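# Place mat cartridge label-up into an empty tray pocket

## Task

Pick up the cartridge resting on the green mat and set it, label facing up, into one of the unoccupied pockets of the tray that already holds some cartridges, then release it.

## Robot and tools

Robot: two arms, left_arm and right_arm, each with six revolute joints and a parallel two-finger gripper. Both bases stand at z = 0: left_arm near (+0.001, +0.353, 0) m and right_arm near (+0.007, -0.284, 0) m, each yawed very slightly. The shared scene frame has its origin on the tabletop midway between the arms, +x pointing out over the table, +z up, and left_arm on the +y side. The arm names do not match left or right in any image.

Joint order. In every command row and in every per-joint list in a result, one arm's joints always come in this order: shoulder (joint2), elbow (joint3), wrist roll (joint6), wrist pitch (joint4), waist (joint1), wrist yaw (joint5). Stated ranges in radians: shoulder 0.000 to 3.142, elbow 0.000 to 3.142, wrist roll -2.094 to 2.094, wrist pitch -1.571 to 1.571, waist -2.618 to 3.054, wrist yaw -1.571 to 1.571. The true stops may differ from these by up to 0.036 rad.

Command row: one flat list of 14 numbers covering both arms, each number in [-1, 1], and both arms are always included. The first 7 belong to left_arm (six joint values in the order above, then gripper opening), the next 7 to right_arm. Joint values are offsets, not poses, scaled so that 1.0 equals 1.258 rad for shoulder, 1.238 for elbow, 2.022 for wrist roll, 2.073 for wrist pitch, 1.202 for waist, 2.022 for wrist yaw. The opening number is absolute: +1 fully open, -1 closed.

execute_actions(actions): a list of up to 15 actions, each a table of up to 15 rows; each row lasts one control step of 1/30 s, and a short table repeats its final row to fill 15 steps. Joint offsets within an action are measured from the joint angles at that action's start (for the first action, the angles last reported), not from the previous row. An action that would push any joint more than 0.036 rad outside its range is rejected for both arms; if the first action fails this, or any action is malformed, nothing in the call runs. An empty list just returns state and images.

move(target, speed, blocking): target is one 14-number row as above; its offsets are taken from the Joint positions in the latest result that printed them. All joints follow paths that finish together, so the gripper traces a curve. speed (rad/s, 0.01 to 2, default 0.5) caps the joint that travels farthest; path duration is held between 0.5 and 10 s. Paths ignore obstacles and the other arm. Fingers get their opening at the start. The result adds a move: line giving the ending (done, off_target, moving, held, fault), limits=held or limits=none, and each arm's joint farthest from target. With blocking=false you get a reply after 0.5 s while motion continues; then only wait or stop are accepted until a result shows the move finished.

wait(seconds): 0 to 10 s, arms keep their last command; returns early if a running move ends. stop(): brakes a running move; fingers continue. zoom_image(camera, region): enlarges [x0, y0, x1, y1] pixels (max 504 by 504) of a camera's latest frame. Cameras: cam_head_left and cam_head_right (504x504), cam_left_wrist and cam_right_wrist (616x616, fisheye); calibration values are given in pixels and metres. read_manual gives only licence text. finished_scene(scene) ends the current scene, given its number, and cannot be reversed.

Results: for each arm, end_effector_position (metres, scene frame) and end_effector_quat_wxyz; this point lies between the finger pads about 1 cm behind the tips, fingers along gripper +z and closing along its y axis. Printed hand positions can be off, more at long reach. Joint positions and Joint velocities list the six joints (rad, rad/s) and then the pad gap (m; 0.094 fully open). Joint targets shows what joints are currently driven toward. grip_measured is the opening on the command scale, possibly off by about 1 mm. Notes like joint sent to its limit, joint command not followed (a clearance check altered targets), FAULT, MOTOR HOT and OVER-TEMPERATURE FAULT may appear.

Motion behaviour: each step's joint target is kept near the measured angle (shoulder 0.258, elbow 0.238, wrist roll 0.522, wrist pitch 0.573, waist 0.202, wrist yaw 0.522 rad), and targets are scaled back if they would move the gripper over 70 mm; big motions need several actions. Arms sag under zero offsets, so resend offsets toward the desired angles to hold them.

Gripping: command an opening about 0.03 below grip_measured for a firm hold; smaller margins hold more lightly. Thin parts get less force.

Avoid: dropping the cartridge or letting it slip, knocking anything off the table, collisions or hard pressing between the arms, fast impacts and hard shoves. Brief external tugs on held parts or loose objects can occur. Holding loads heats motors; over-temperature stops the arm and can make it fall.

Each tool is called after ">>>" as a command line: name --argument value for each argument, lists and objects as JSON in quotes; but a table of rows of numbers goes row by row, as --pt "numbers of a row", without its own name.

## Session

>>> execute_actions --actions '[]'

Scene clock: 0.00 s.
left_arm: end_effector_position=(+0.4321, +0.1541, +0.1859) grip_measured=+1.000 end_effector_quat_wxyz=(+0.009, -0.410, +0.773, -0.483) | right_arm: end_effector_position=(+0.3225, -0.3455, +0.1299) grip_measured=+1.000 end_effector_quat_wxyz=(-0.009, +0.683, -0.730, -0.014)
Joint names: [shoulder, elbow, wrist roll, wrist pitch, waist, wrist yaw]
Joint positions: left_arm=[ 1.747  1.314 -1.471 -0.345 -0.151  0.708  0.094] | right_arm=[ 1.771  1.534 -1.717 -1.347 -0.152 -0.031  0.094]
Joint velocities: left_arm=[ 0.017  0.007 -0.007  0.022 -0.022 -0.022  0.   ] | right_arm=[ 0.017 -0.022  0.007  0.081 -0.002 -0.051  0.   ]
Motor temperatures (°C, as the motors report them): left_arm=[28 27 25 28 28 27] | right_arm=[27 25 25 28 25 28]
Joint targets: left_arm=[1.732 1.328 -1.463 -0.337 -0.151 0.712] | right_arm=[1.763 1.541 -1.718 -1.352 -0.152 -0.036]
camera_calibration (this result's frames):
cam_left_wrist: T_world_to_cam=[[0.740535, -0.099569, 0.664601, -0.427362], [-0.671729, -0.0806552, 0.736394, 0.194641], [-0.0197185, -0.991756, -0.126611, 0.305595], [0, 0, 0, 1]] pos_world=[0.453248, 0.276223, 0.179384]
cam_right_wrist: T_world_to_cam=[[0.99724, 0.0740973, -0.00460076, -0.294067], [0.0542401, -0.684874, 0.72664, -0.325767], [0.0506911, -0.724884, -0.687003, -0.0726557], [0, 0, 0, 1]] pos_world=[0.314608, -0.253987, 0.185448]

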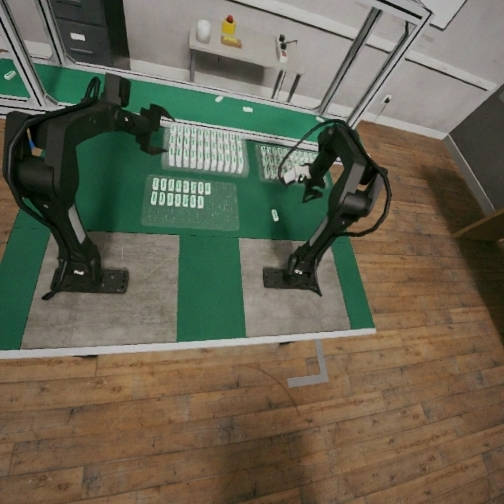

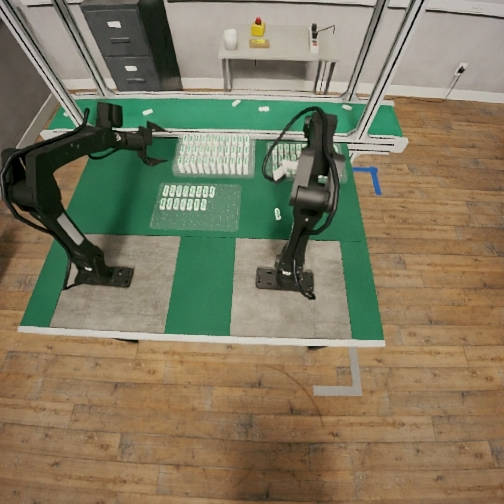

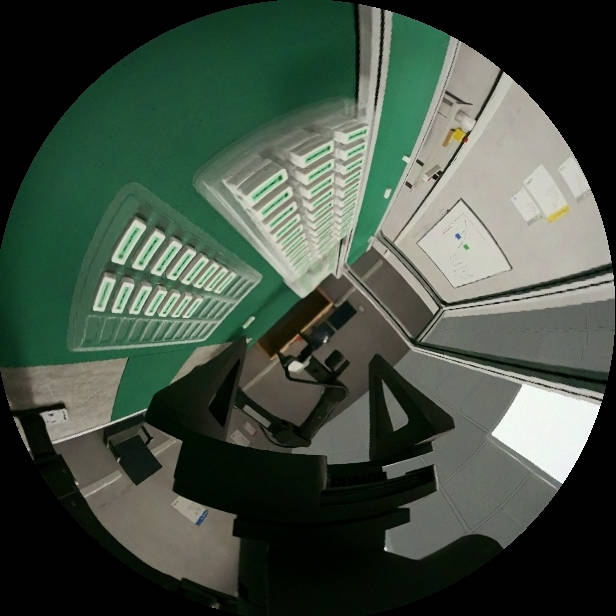

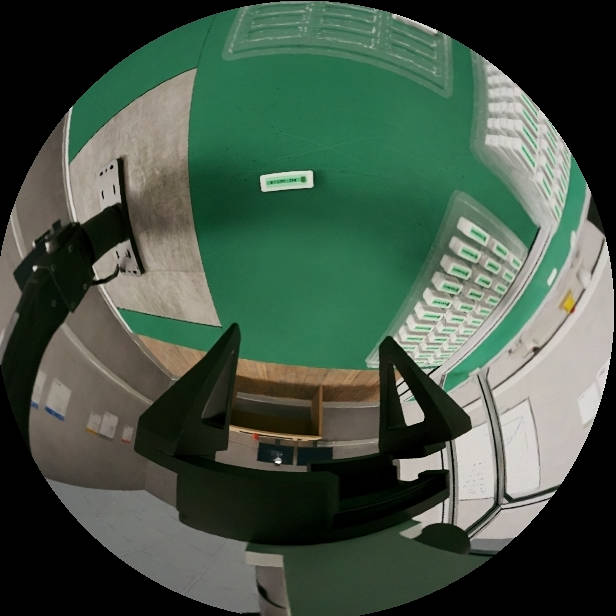

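>>> move --target '[0,0,0,0,0,0,1, -0.07,-0.326,0.803,0.173,0.224,0.015,0.4]' --speed 1.5

Scene clock: 4.13 s.
left_arm: end_effector_position=(+0.4321, +0.1541, +0.1859) grip_measured=+1.000 end_effector_quat_wxyz=(+0.008, -0.411, +0.773, -0.483) | right_arm: end_effector_position=(+0.3020, -0.2669, +0.0499) grip_measured=+0.402 end_effector_quat_wxyz=(+0.001, -0.074, +0.997, +0.005)
Joint names: [shoulder, elbow, wrist roll, wrist pitch, waist, wrist yaw]
Joint positions: left_arm=[ 1.747  1.314 -1.473 -0.345 -0.151  0.708  0.094] | right_arm=[ 1.71   1.14  -0.099 -1.     0.11  -0.009  0.066]
Joint velocities: left_arm=[ 0.002  0.002 -0.051 -0.007  0.002 -0.022  0.   ] | right_arm=[-0.017  0.007 -0.037 -0.022  0.007  0.022  0.   ]
Motor temperatures (°C, as the motors report them): left_arm=[28 28 25 28 28 27] | right_arm=[28 26 25 28 25 28]
Joint targets: left_arm=[1.747 1.314 -1.470 -0.345 -0.151 0.708] | right_arm=[1.683 1.130 -0.094 -0.988 0.117 -0.001]
move: off_target (right_arm); limits=none; left_arm: farthest joint: the wrist roll, 0.002 radians from its target (0.000 radians at the start); right_arm: farthest joint: the shoulder, 0.027 radians from its target (0.088 radians at the start)
camera_calibration (this result's frames):
cam_left_wrist: T_world_to_cam=[[0.74178, -0.0980419, 0.663438, -0.427919], [-0.670381, -0.0807818, 0.737606, 0.193853], [-0.0187226, -0.991898, -0.125648, 0.305008], [0, 0, 0, 1]] pos_world=[0.453088, 0.276243, 0.179234]
cam_right_wrist: T_world_to_cam=[[0.284183, -0.958716, -0.0101425, -0.339843], [-0.635155, -0.196176, 0.747056, 0.124883], [-0.718205, -0.205859, -0.664684, 0.299963], [0, 0, 0, 1]] pos_world=[0.391333, -0.239564, 0.102639]

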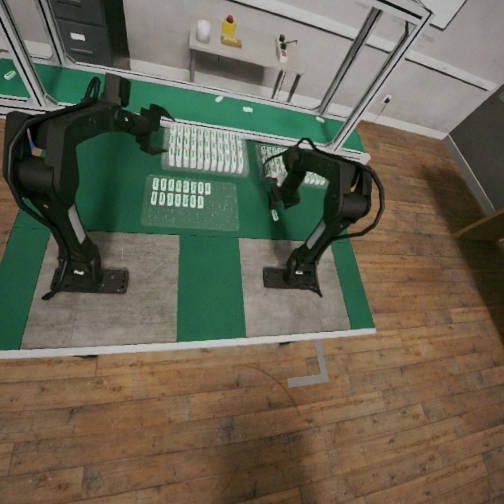

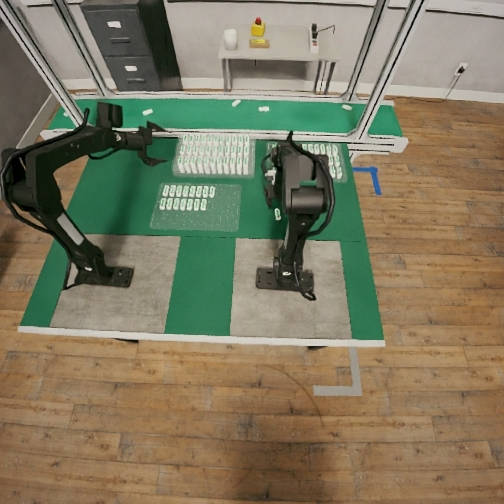

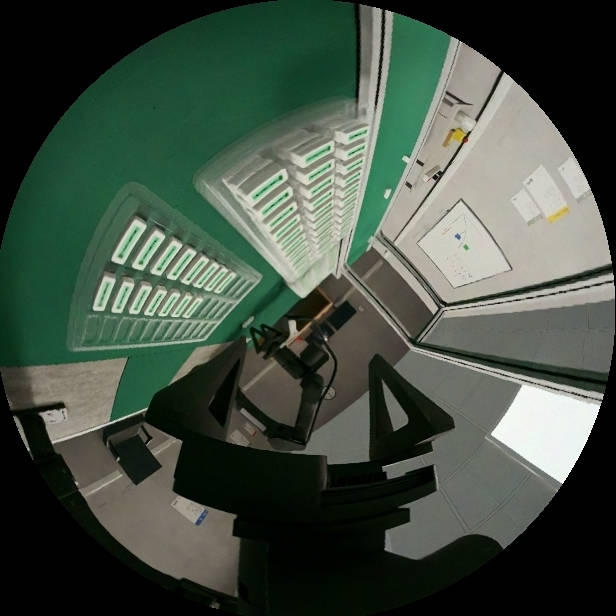

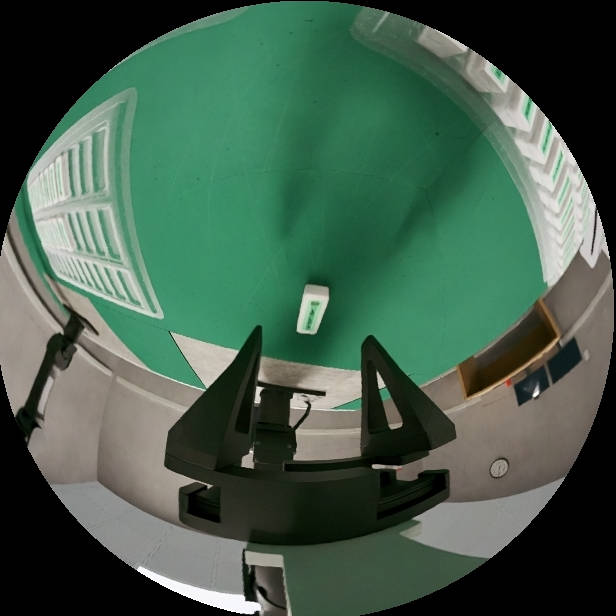

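>>> move --target '[0,0,0,0,0,0,1, 0.036,-0.095,0,0.076,0.005,0.004,0.4]'

>>> move --target '[0,0,0,0,0,0,1, 0.008,0,0,0.006,0.005,0.004,-0.9]'

>>> zoom_image --camera "cam_head_right" --region '[130, 170, 270, 240]'

Scene clock: 5.00 s.
left_arm: end_effector_position=(+0.4321, +0.1541, +0.1859) grip_measured=+1.000 end_effector_quat_wxyz=(+0.008, -0.412, +0.772, -0.483) | right_arm: end_effector_position=(+0.2901, -0.2676, +0.0156) grip_measured=+0.402 end_effector_quat_wxyz=(-0.014, -0.073, +0.997, +0.004)
Joint names: [shoulder, elbow, wrist roll, wrist pitch, waist, wrist yaw]
Joint positions: left_arm=[ 1.747  1.314 -1.475 -0.345 -0.151  0.708  0.094] | right_arm=[ 1.746  1.034 -0.098 -0.887  0.11  -0.008  0.066]
Joint velocities: left_arm=[-0.012  0.007 -0.007 -0.007  0.002  0.007  0.   ] | right_arm=[-0.007 -0.017 -0.022 -0.037  0.002 -0.051  0.   ]
Motor temperatures (°C, as the motors report them): left_arm=[28 28 25 28 28 27] | right_arm=[28 26 25 28 25 28]
Joint targets: left_arm=[1.747 1.314 -1.473 -0.345 -0.151 0.708] | right_arm=[1.756 1.022 -0.099 -0.843 0.116 -0.001]
move: off_target (right_arm); limits=none; left_arm: farthest joint: the wrist roll, 0.002 radians from its target (0.000 radians at the start); right_arm: farthest joint: the wrist pitch, 0.045 radians from its target (0.157 radians at the start)
camera_calibration (this result's frames):
cam_left_wrist: T_world_to_cam=[[0.743022, -0.0965145, 0.662271, -0.428474], [-0.669032, -0.0809057, 0.738817, 0.193064], [-0.017725, -0.992038, -0.124686, 0.30442], [0, 0, 0, 1]] pos_world=[0.452928, 0.276262, 0.179084]
cam_right_wrist: T_world_to_cam=[[0.283832, -0.958748, -0.0155313, -0.337343], [-0.613301, -0.193968, 0.765662, 0.136765], [-0.73709, -0.207794, -0.643055, 0.273097], [0, 0, 0, 1]] pos_world=[0.380924, -0.240151, 0.0656613]

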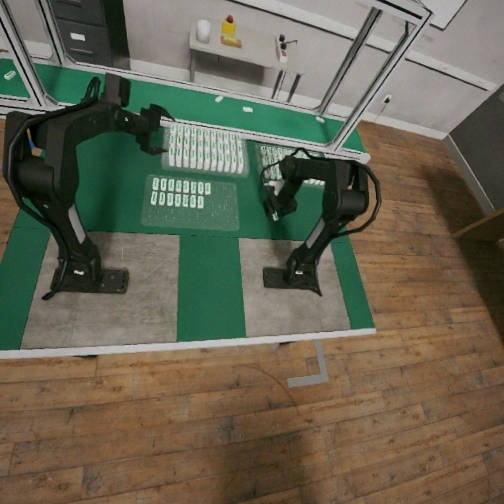

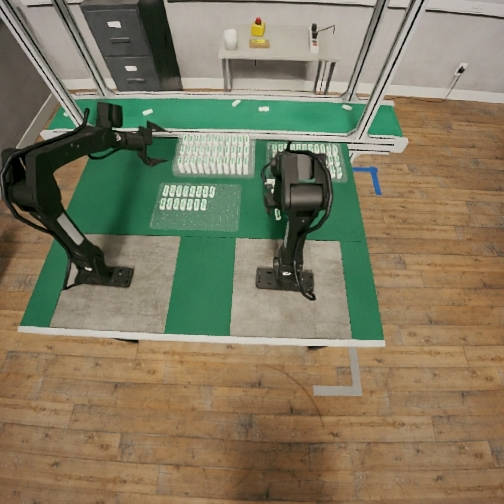

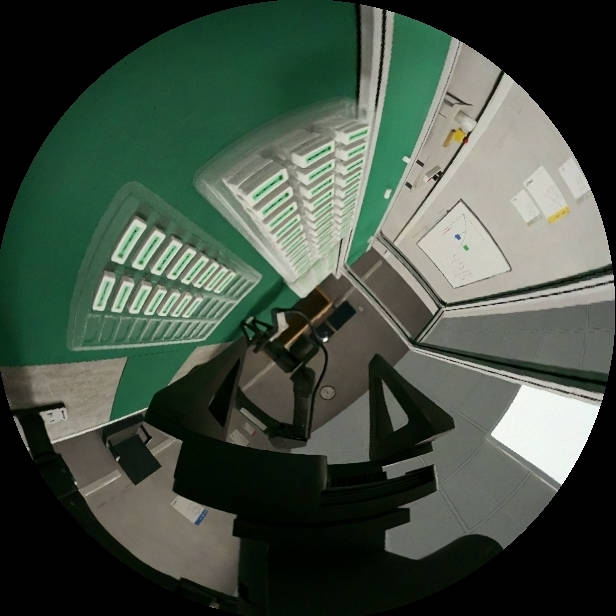

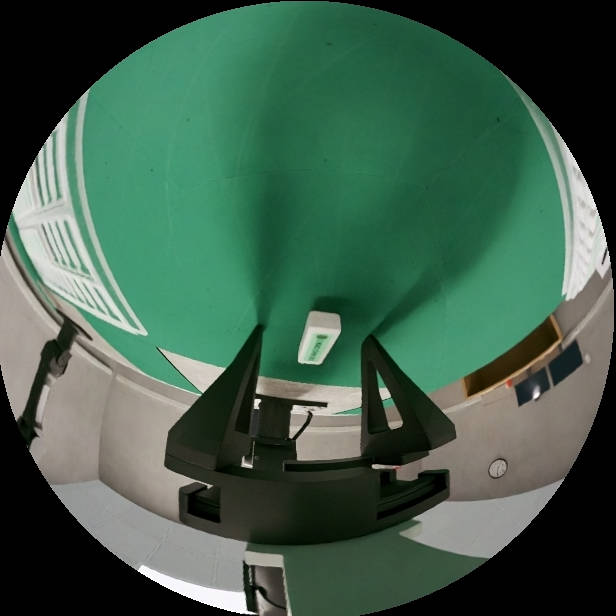

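Scene clock: 5.70 s.
left_arm: end_effector_position=(+0.4321, +0.1541, +0.1859) grip_measured=+1.000 end_effector_quat_wxyz=(+0.007, -0.413, +0.772, -0.483) | right_arm: end_effector_position=(+0.2902, -0.2697, +0.0156) grip_measured=-0.674 end_effector_quat_wxyz=(-0.014, -0.073, +0.997, -0.001)
Joint names: [shoulder, elbow, wrist roll, wrist pitch, waist, wrist yaw]
Joint positions: left_arm=[ 1.747  1.314 -1.477 -0.345 -0.151  0.708  0.094] | right_arm=[ 1.746  1.034 -0.098 -0.887  0.11   0.003  0.015]
Joint velocities: left_arm=[ 0.002  0.002 -0.037 -0.022 -0.012 -0.037  0.   ] | right_arm=[ 0.007 -0.012 -0.037 -0.037 -0.022 -0.022  0.   ]
Motor temperatures (°C, as the motors report them): left_arm=[28 28 25 28 28 27] | right_arm=[28 26 25 28 25 28]
Joint targets: left_arm=[1.747 1.314 -1.475 -0.345 -0.151 0.708] | right_arm=[1.756 1.034 -0.098 -0.874 0.116 0.001]
move: done; limits=none; left_arm: farthest joint: the wrist roll, 0.002 radians from its target (0.000 radians at the start); right_arm: farthest joint: the wrist pitch, 0.012 radians from its target (0.012 radians at the start)
camera_calibration (this result's frames):
cam_left_wrist: T_world_to_cam=[[0.74426, -0.0949866, 0.661101, -0.429027], [-0.66768, -0.0810268, 0.740025, 0.192274], [-0.0167256, -0.992175, -0.123726, 0.30383], [0, 0, 0, 1]] pos_world=[0.452767, 0.276281, 0.178934]
cam_right_wrist: T_world_to_cam=[[0.283771, -0.95888, -0.00478842, -0.339549], [-0.613726, -0.185458, 0.767428, 0.138819], [-0.73676, -0.214835, -0.641117, 0.270713], [0, 0, 0, 1]] pos_world=[0.381001, -0.241683, 0.0653992]

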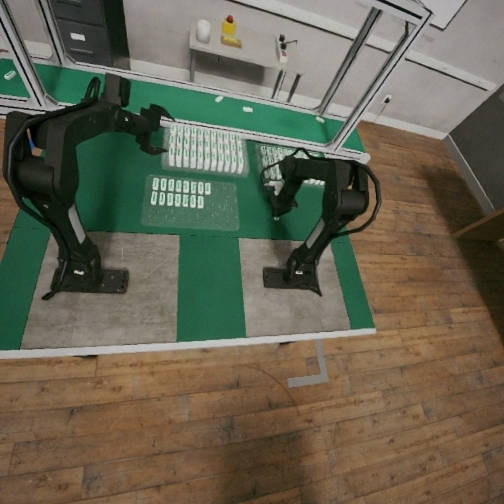

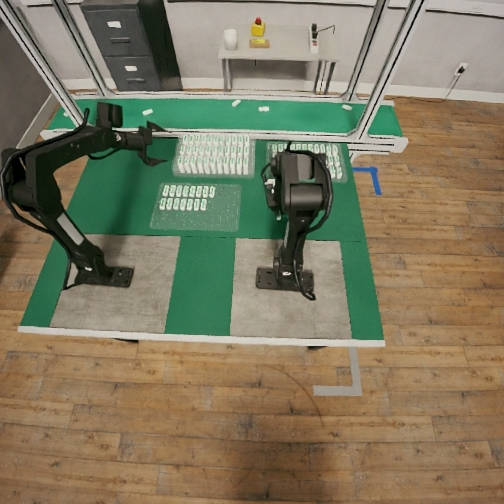

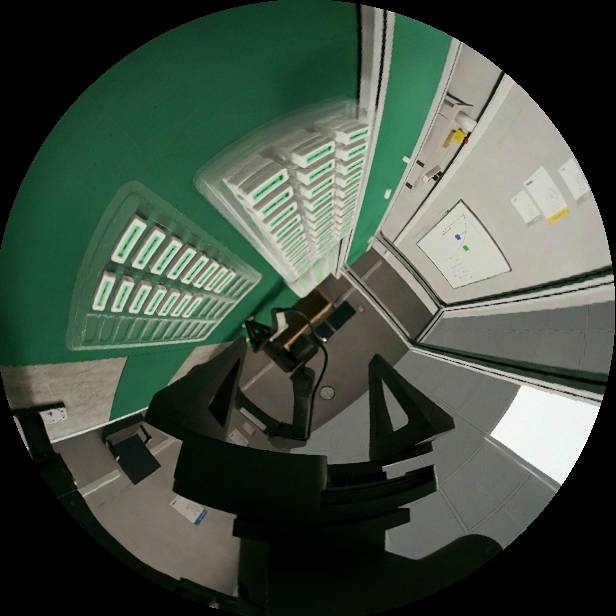

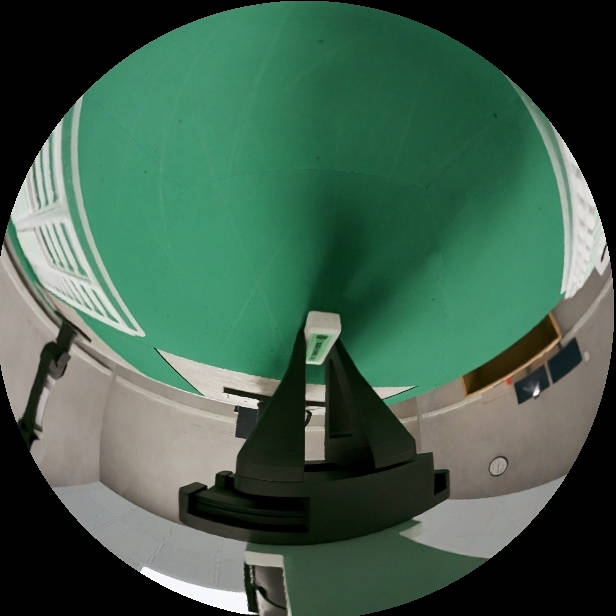

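Region (130, 170, 270, 240) of cam_head_right's 504x504 image, scaled by 3.600, with more detail than that image has.

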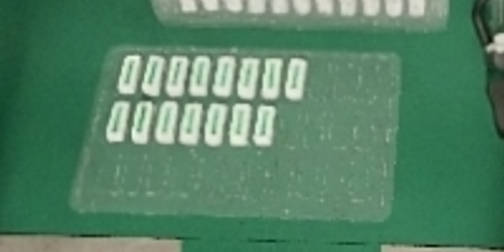

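>>> move --target '[0,0,0,0,0,0,1, 0.234,0.556,0.37,-0.17,0.463,0,-0.9]' --speed 1.0

>>> zoom_image --camera "cam_right_wrist" --region '[180, 150, 440, 400]'

Scene clock: 7.60 s.
left_arm: end_effector_position=(+0.4321, +0.1541, +0.1859) grip_measured=+1.000 end_effector_quat_wxyz=(+0.007, -0.414, +0.772, -0.483) | right_arm: end_effector_position=(+0.3273, -0.0593, +0.0848) grip_measured=-0.674 end_effector_quat_wxyz=(+0.007, +0.017, +1.000, +0.003)
Joint names: [shoulder, elbow, wrist roll, wrist pitch, waist, wrist yaw]
Joint positions: left_arm=[ 1.747  1.314 -1.48  -0.345 -0.151  0.708  0.094] | right_arm=[ 2.027  1.698  0.645 -1.227  0.671  0.002  0.015]
Joint velocities: left_arm=[-0.032 -0.002 -0.037 -0.022 -0.002 -0.022  0.   ] | right_arm=[-0.022  0.002 -0.007  0.022 -0.002  0.007 -0.   ]
Motor temperatures (°C, as the motors report them): left_arm=[28 28 25 29 28 27] | right_arm=[28 26 25 28 25 28]
Joint targets: left_arm=[1.747 1.314 -1.477 -0.345 -0.151 0.708] | right_arm=[2.040 1.722 0.650 -1.240 0.666 0.003]
move: off_target (right_arm); limits=none; left_arm: farthest joint: the wrist roll, 0.003 radians from its target (0.000 radians at the start); right_arm: farthest joint: the elbow, 0.024 radians from its target (0.689 radians at the start)
camera_calibration (this result's frames):
cam_left_wrist: T_world_to_cam=[[0.745494, -0.0934583, 0.659927, -0.429578], [-0.666327, -0.0811451, 0.741232, 0.191483], [-0.0157244, -0.992311, -0.122767, 0.30324], [0, 0, 0, 1]] pos_world=[0.452606, 0.276299, 0.178785]
cam_right_wrist: T_world_to_cam=[[0.106021, -0.994343, -0.00646505, -0.0918114], [-0.668469, -0.0760851, 0.739838, 0.174255], [-0.736145, -0.0741165, -0.672754, 0.398432], [0, 0, 0, 1]] pos_world=[0.419522, -0.0485034, 0.138532]

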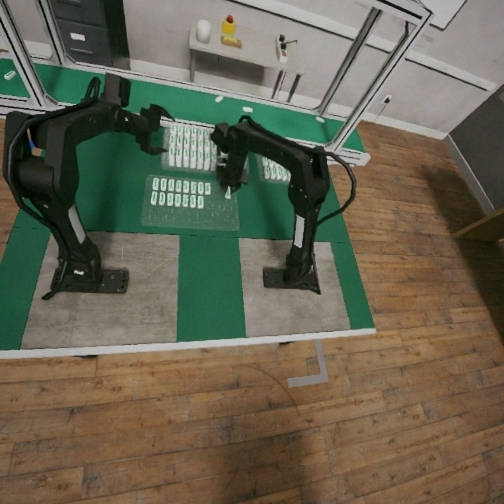

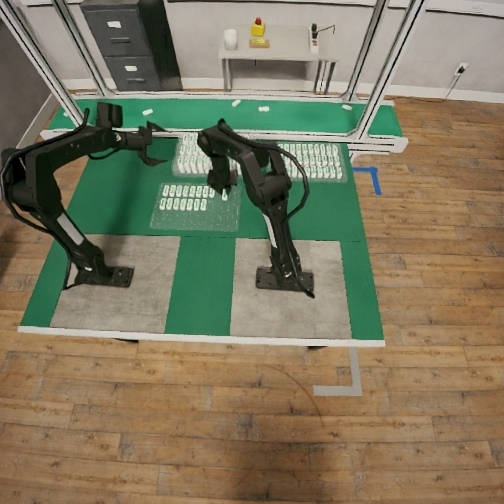

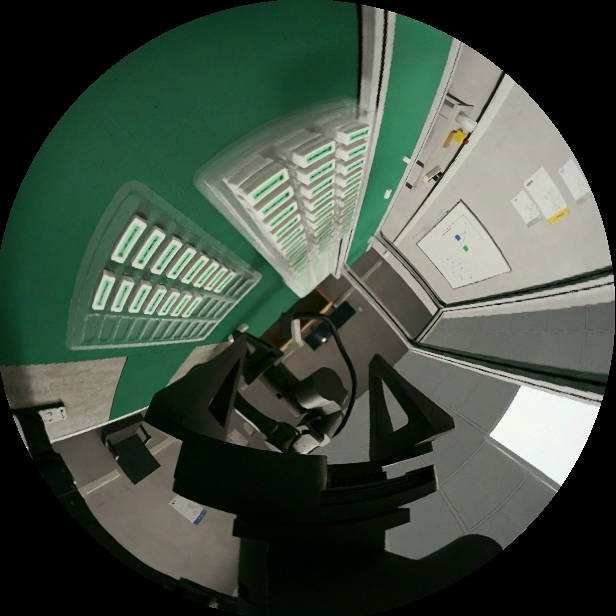

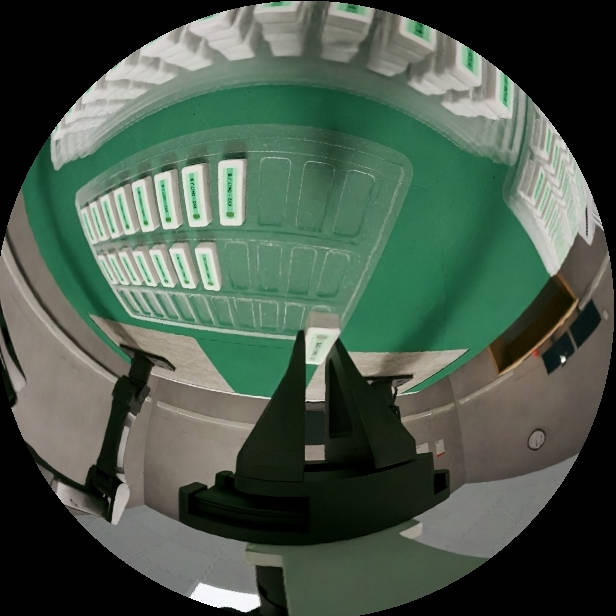

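Region (180, 150, 440, 400) of cam_right_wrist's 616x616 image, scaled by 1.938, with more detail than that image has; it fills the top 485 rows of this view, and the rest is white.

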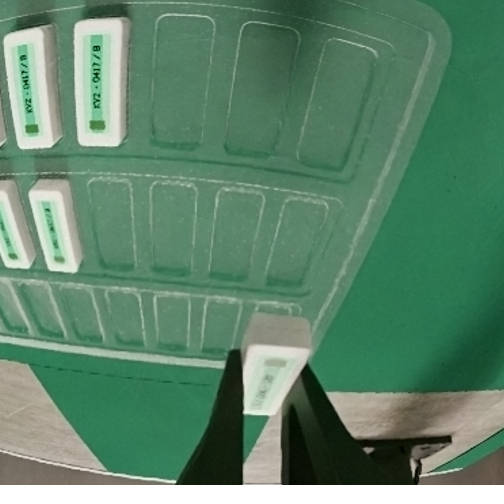

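>>> move --target '[0,0,0,0,0,0,1, 0.056,-0.147,-0.035,0.111,0.02,0,-0.9]' --speed 0.3

>>> zoom_image --camera "cam_right_wrist" --region '[200, 200, 430, 420]'

Scene clock: 9.17 s.
left_arm: end_effector_position=(+0.4321, +0.1541, +0.1859) grip_measured=+1.000 end_effector_quat_wxyz=(+0.006, -0.415, +0.771, -0.483) | right_arm: end_effector_position=(+0.3194, -0.0578, +0.0220) grip_measured=-0.674 end_effector_quat_wxyz=(-0.006, -0.023, +1.000, -0.006)
Joint names: [shoulder, elbow, wrist roll, wrist pitch, waist, wrist yaw]
Joint positions: left_arm=[ 1.747  1.314 -1.482 -0.345 -0.151  0.708  0.094] | right_arm=[ 2.086  1.532  0.578 -1.033  0.686  0.002  0.015]
Joint velocities: left_arm=[-0.012  0.007 -0.007 -0.037 -0.012  0.022  0.   ] | right_arm=[-0.012  0.002  0.022  0.022 -0.002 -0.066 -0.   ]
Motor temperatures (°C, as the motors report them): left_arm=[29 28 25 29 28 27] | right_arm=[28 26 25 28 25 28]
Joint targets: left_arm=[1.747 1.314 -1.480 -0.345 -0.151 0.708] | right_arm=[2.097 1.516 0.574 -0.997 0.695 0.002]
move: off_target (right_arm); limits=none; left_arm: farthest joint: the wrist roll, 0.002 radians from its target (0.000 radians at the start); right_arm: farthest joint: the wrist pitch, 0.037 radians from its target (0.230 radians at the start)
camera_calibration (this result's frames):
cam_left_wrist: T_world_to_cam=[[0.746724, -0.0919296, 0.65875, -0.430126], [-0.664971, -0.0812606, 0.742436, 0.190691], [-0.0147214, -0.992444, -0.12181, 0.30265], [0, 0, 0, 1]] pos_world=[0.452445, 0.276317, 0.178636]
cam_right_wrist: T_world_to_cam=[[0.186402, -0.982442, 0.00787275, -0.115186], [-0.6412, -0.115578, 0.75862, 0.204195], [-0.74439, -0.146457, -0.651486, 0.348482], [0, 0, 0, 1]] pos_world=[0.411807, -0.0385252, 0.0730314]

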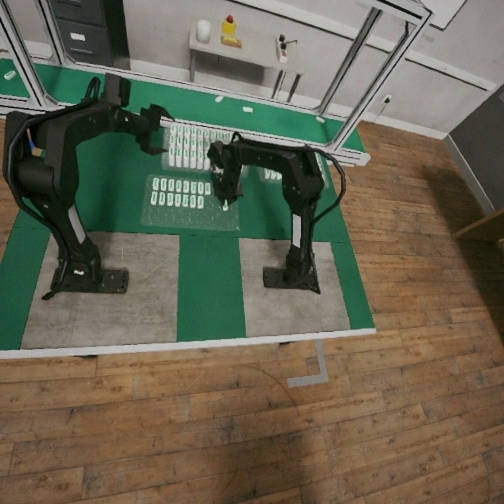

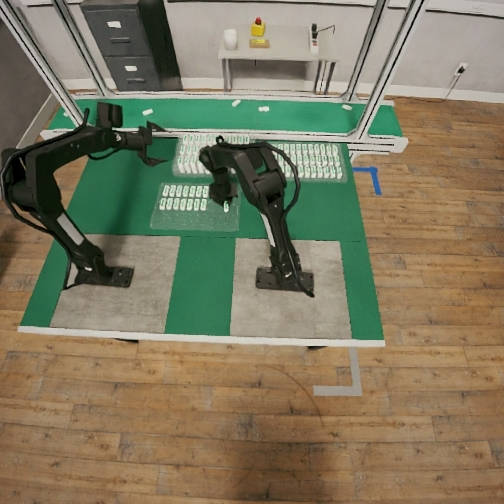

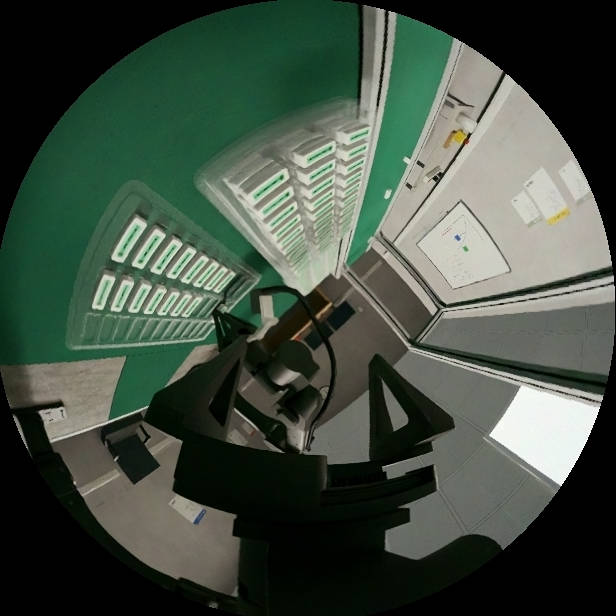

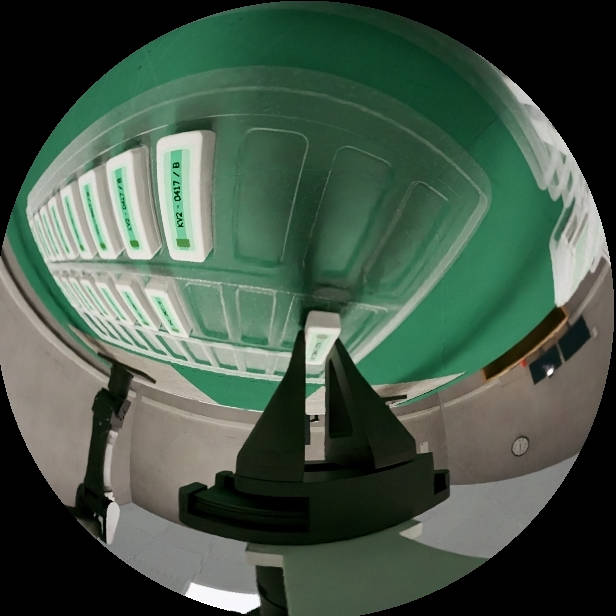

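Region (200, 200, 430, 420) of cam_right_wrist's 616x616 image, scaled by 2.191, with more detail than that image has; it fills the top 482 rows of this view, and the rest is white.

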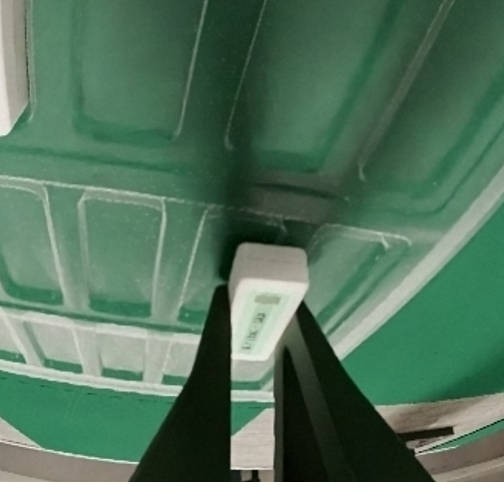

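>>> move --target '[0,0,0,0,0,0,1, 0.019,0.064,0,-0.012,0.008,0,-0.9]' --speed 0.2

>>> zoom_image --camera "cam_right_wrist" --region '[200, 200, 430, 420]'

Scene clock: 10.23 s.
left_arm: end_effector_position=(+0.4321, +0.1541, +0.1859) grip_measured=+1.000 end_effector_quat_wxyz=(+0.005, -0.416, +0.771, -0.483) | right_arm: end_effector_position=(+0.3304, -0.0499, +0.0299) grip_measured=-0.674 end_effector_quat_wxyz=(+0.005, -0.023, +1.000, +0.002)
Joint names: [shoulder, elbow, wrist roll, wrist pitch, waist, wrist yaw]
Joint positions: left_arm=[ 1.747  1.314 -1.485 -0.345 -0.151  0.708  0.094] | right_arm=[ 2.101  1.588  0.578 -1.046  0.686  0.002  0.015]
Joint velocities: left_arm=[-0.007  0.007  0.051  0.037 -0.007 -0.022  0.   ] | right_arm=[ 0.012  0.002  0.037 -0.051 -0.017  0.022  0.001]
Motor temperatures (°C, as the motors report them): left_arm=[29 28 25 29 28 27] | right_arm=[28 26 25 28 25 28]
Joint targets: left_arm=[1.747 1.314 -1.482 -0.345 -0.151 0.708] | right_arm=[2.110 1.611 0.578 -1.059 0.696 0.002]
move: off_target (right_arm); limits=none; left_arm: farthest joint: the wrist roll, 0.003 radians from its target (0.000 radians at the start); right_arm: farthest joint: the elbow, 0.024 radians from its target (0.080 radians at the start)
camera_calibration (this result's frames):
cam_left_wrist: T_world_to_cam=[[0.748155, -0.0901457, 0.657372, -0.430763], [-0.663386, -0.0813919, 0.743838, 0.189766], [-0.0135489, -0.992597, -0.120695, 0.301959], [0, 0, 0, 1]] pos_world=[0.452257, 0.276338, 0.178462]
cam_right_wrist: T_world_to_cam=[[0.186735, -0.982401, -0.00424005, -0.109267], [-0.658559, -0.128379, 0.741497, 0.211713], [-0.728992, -0.135671, -0.670942, 0.359025], [0, 0, 0, 1]] pos_world=[0.421556, -0.0314547, 0.0834374]

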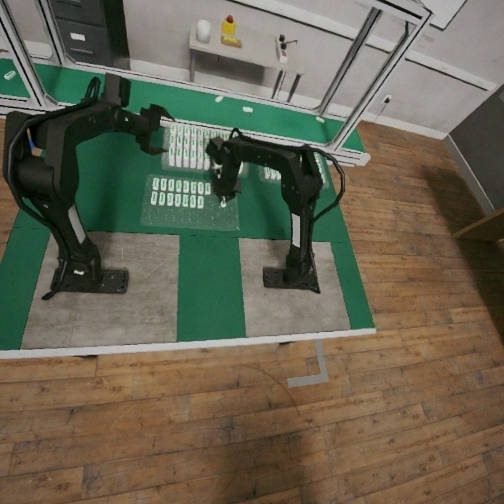

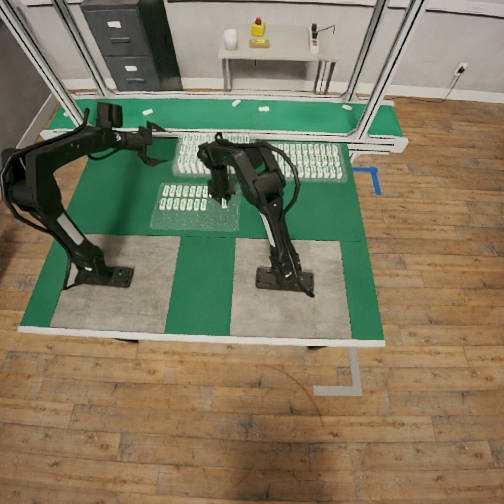

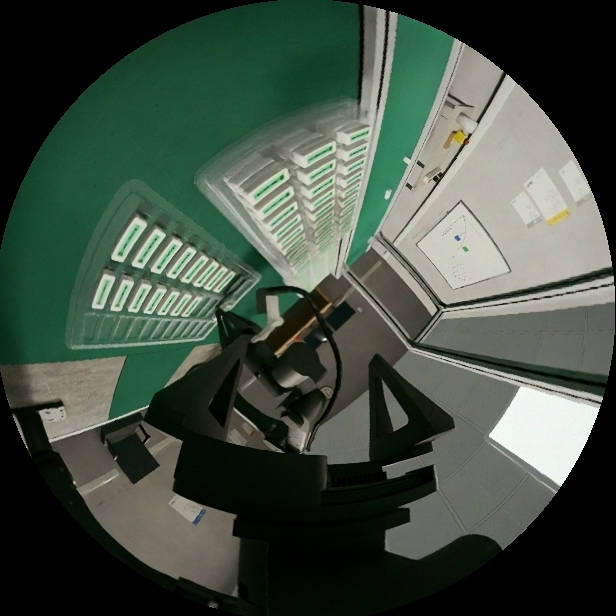

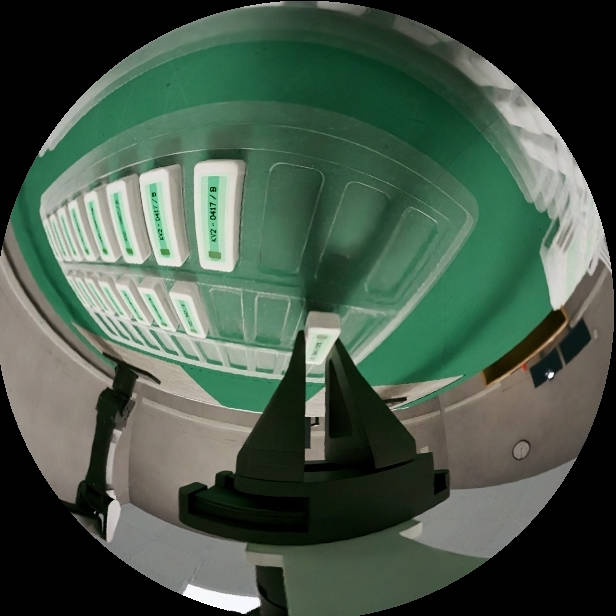

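Region (200, 200, 430, 420) of cam_right_wrist's 616x616 image, scaled by 2.191, with more detail than that image has; it fills the top 482 rows of this view, and the rest is white.

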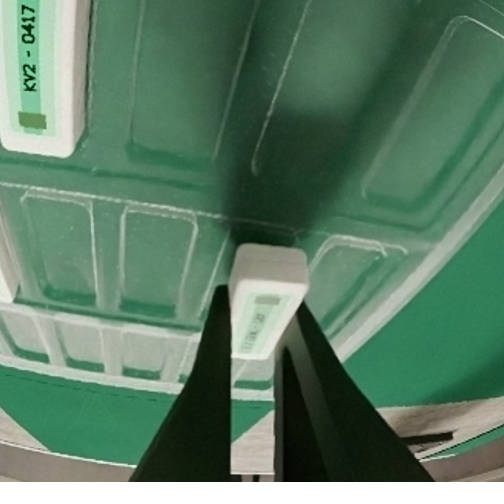

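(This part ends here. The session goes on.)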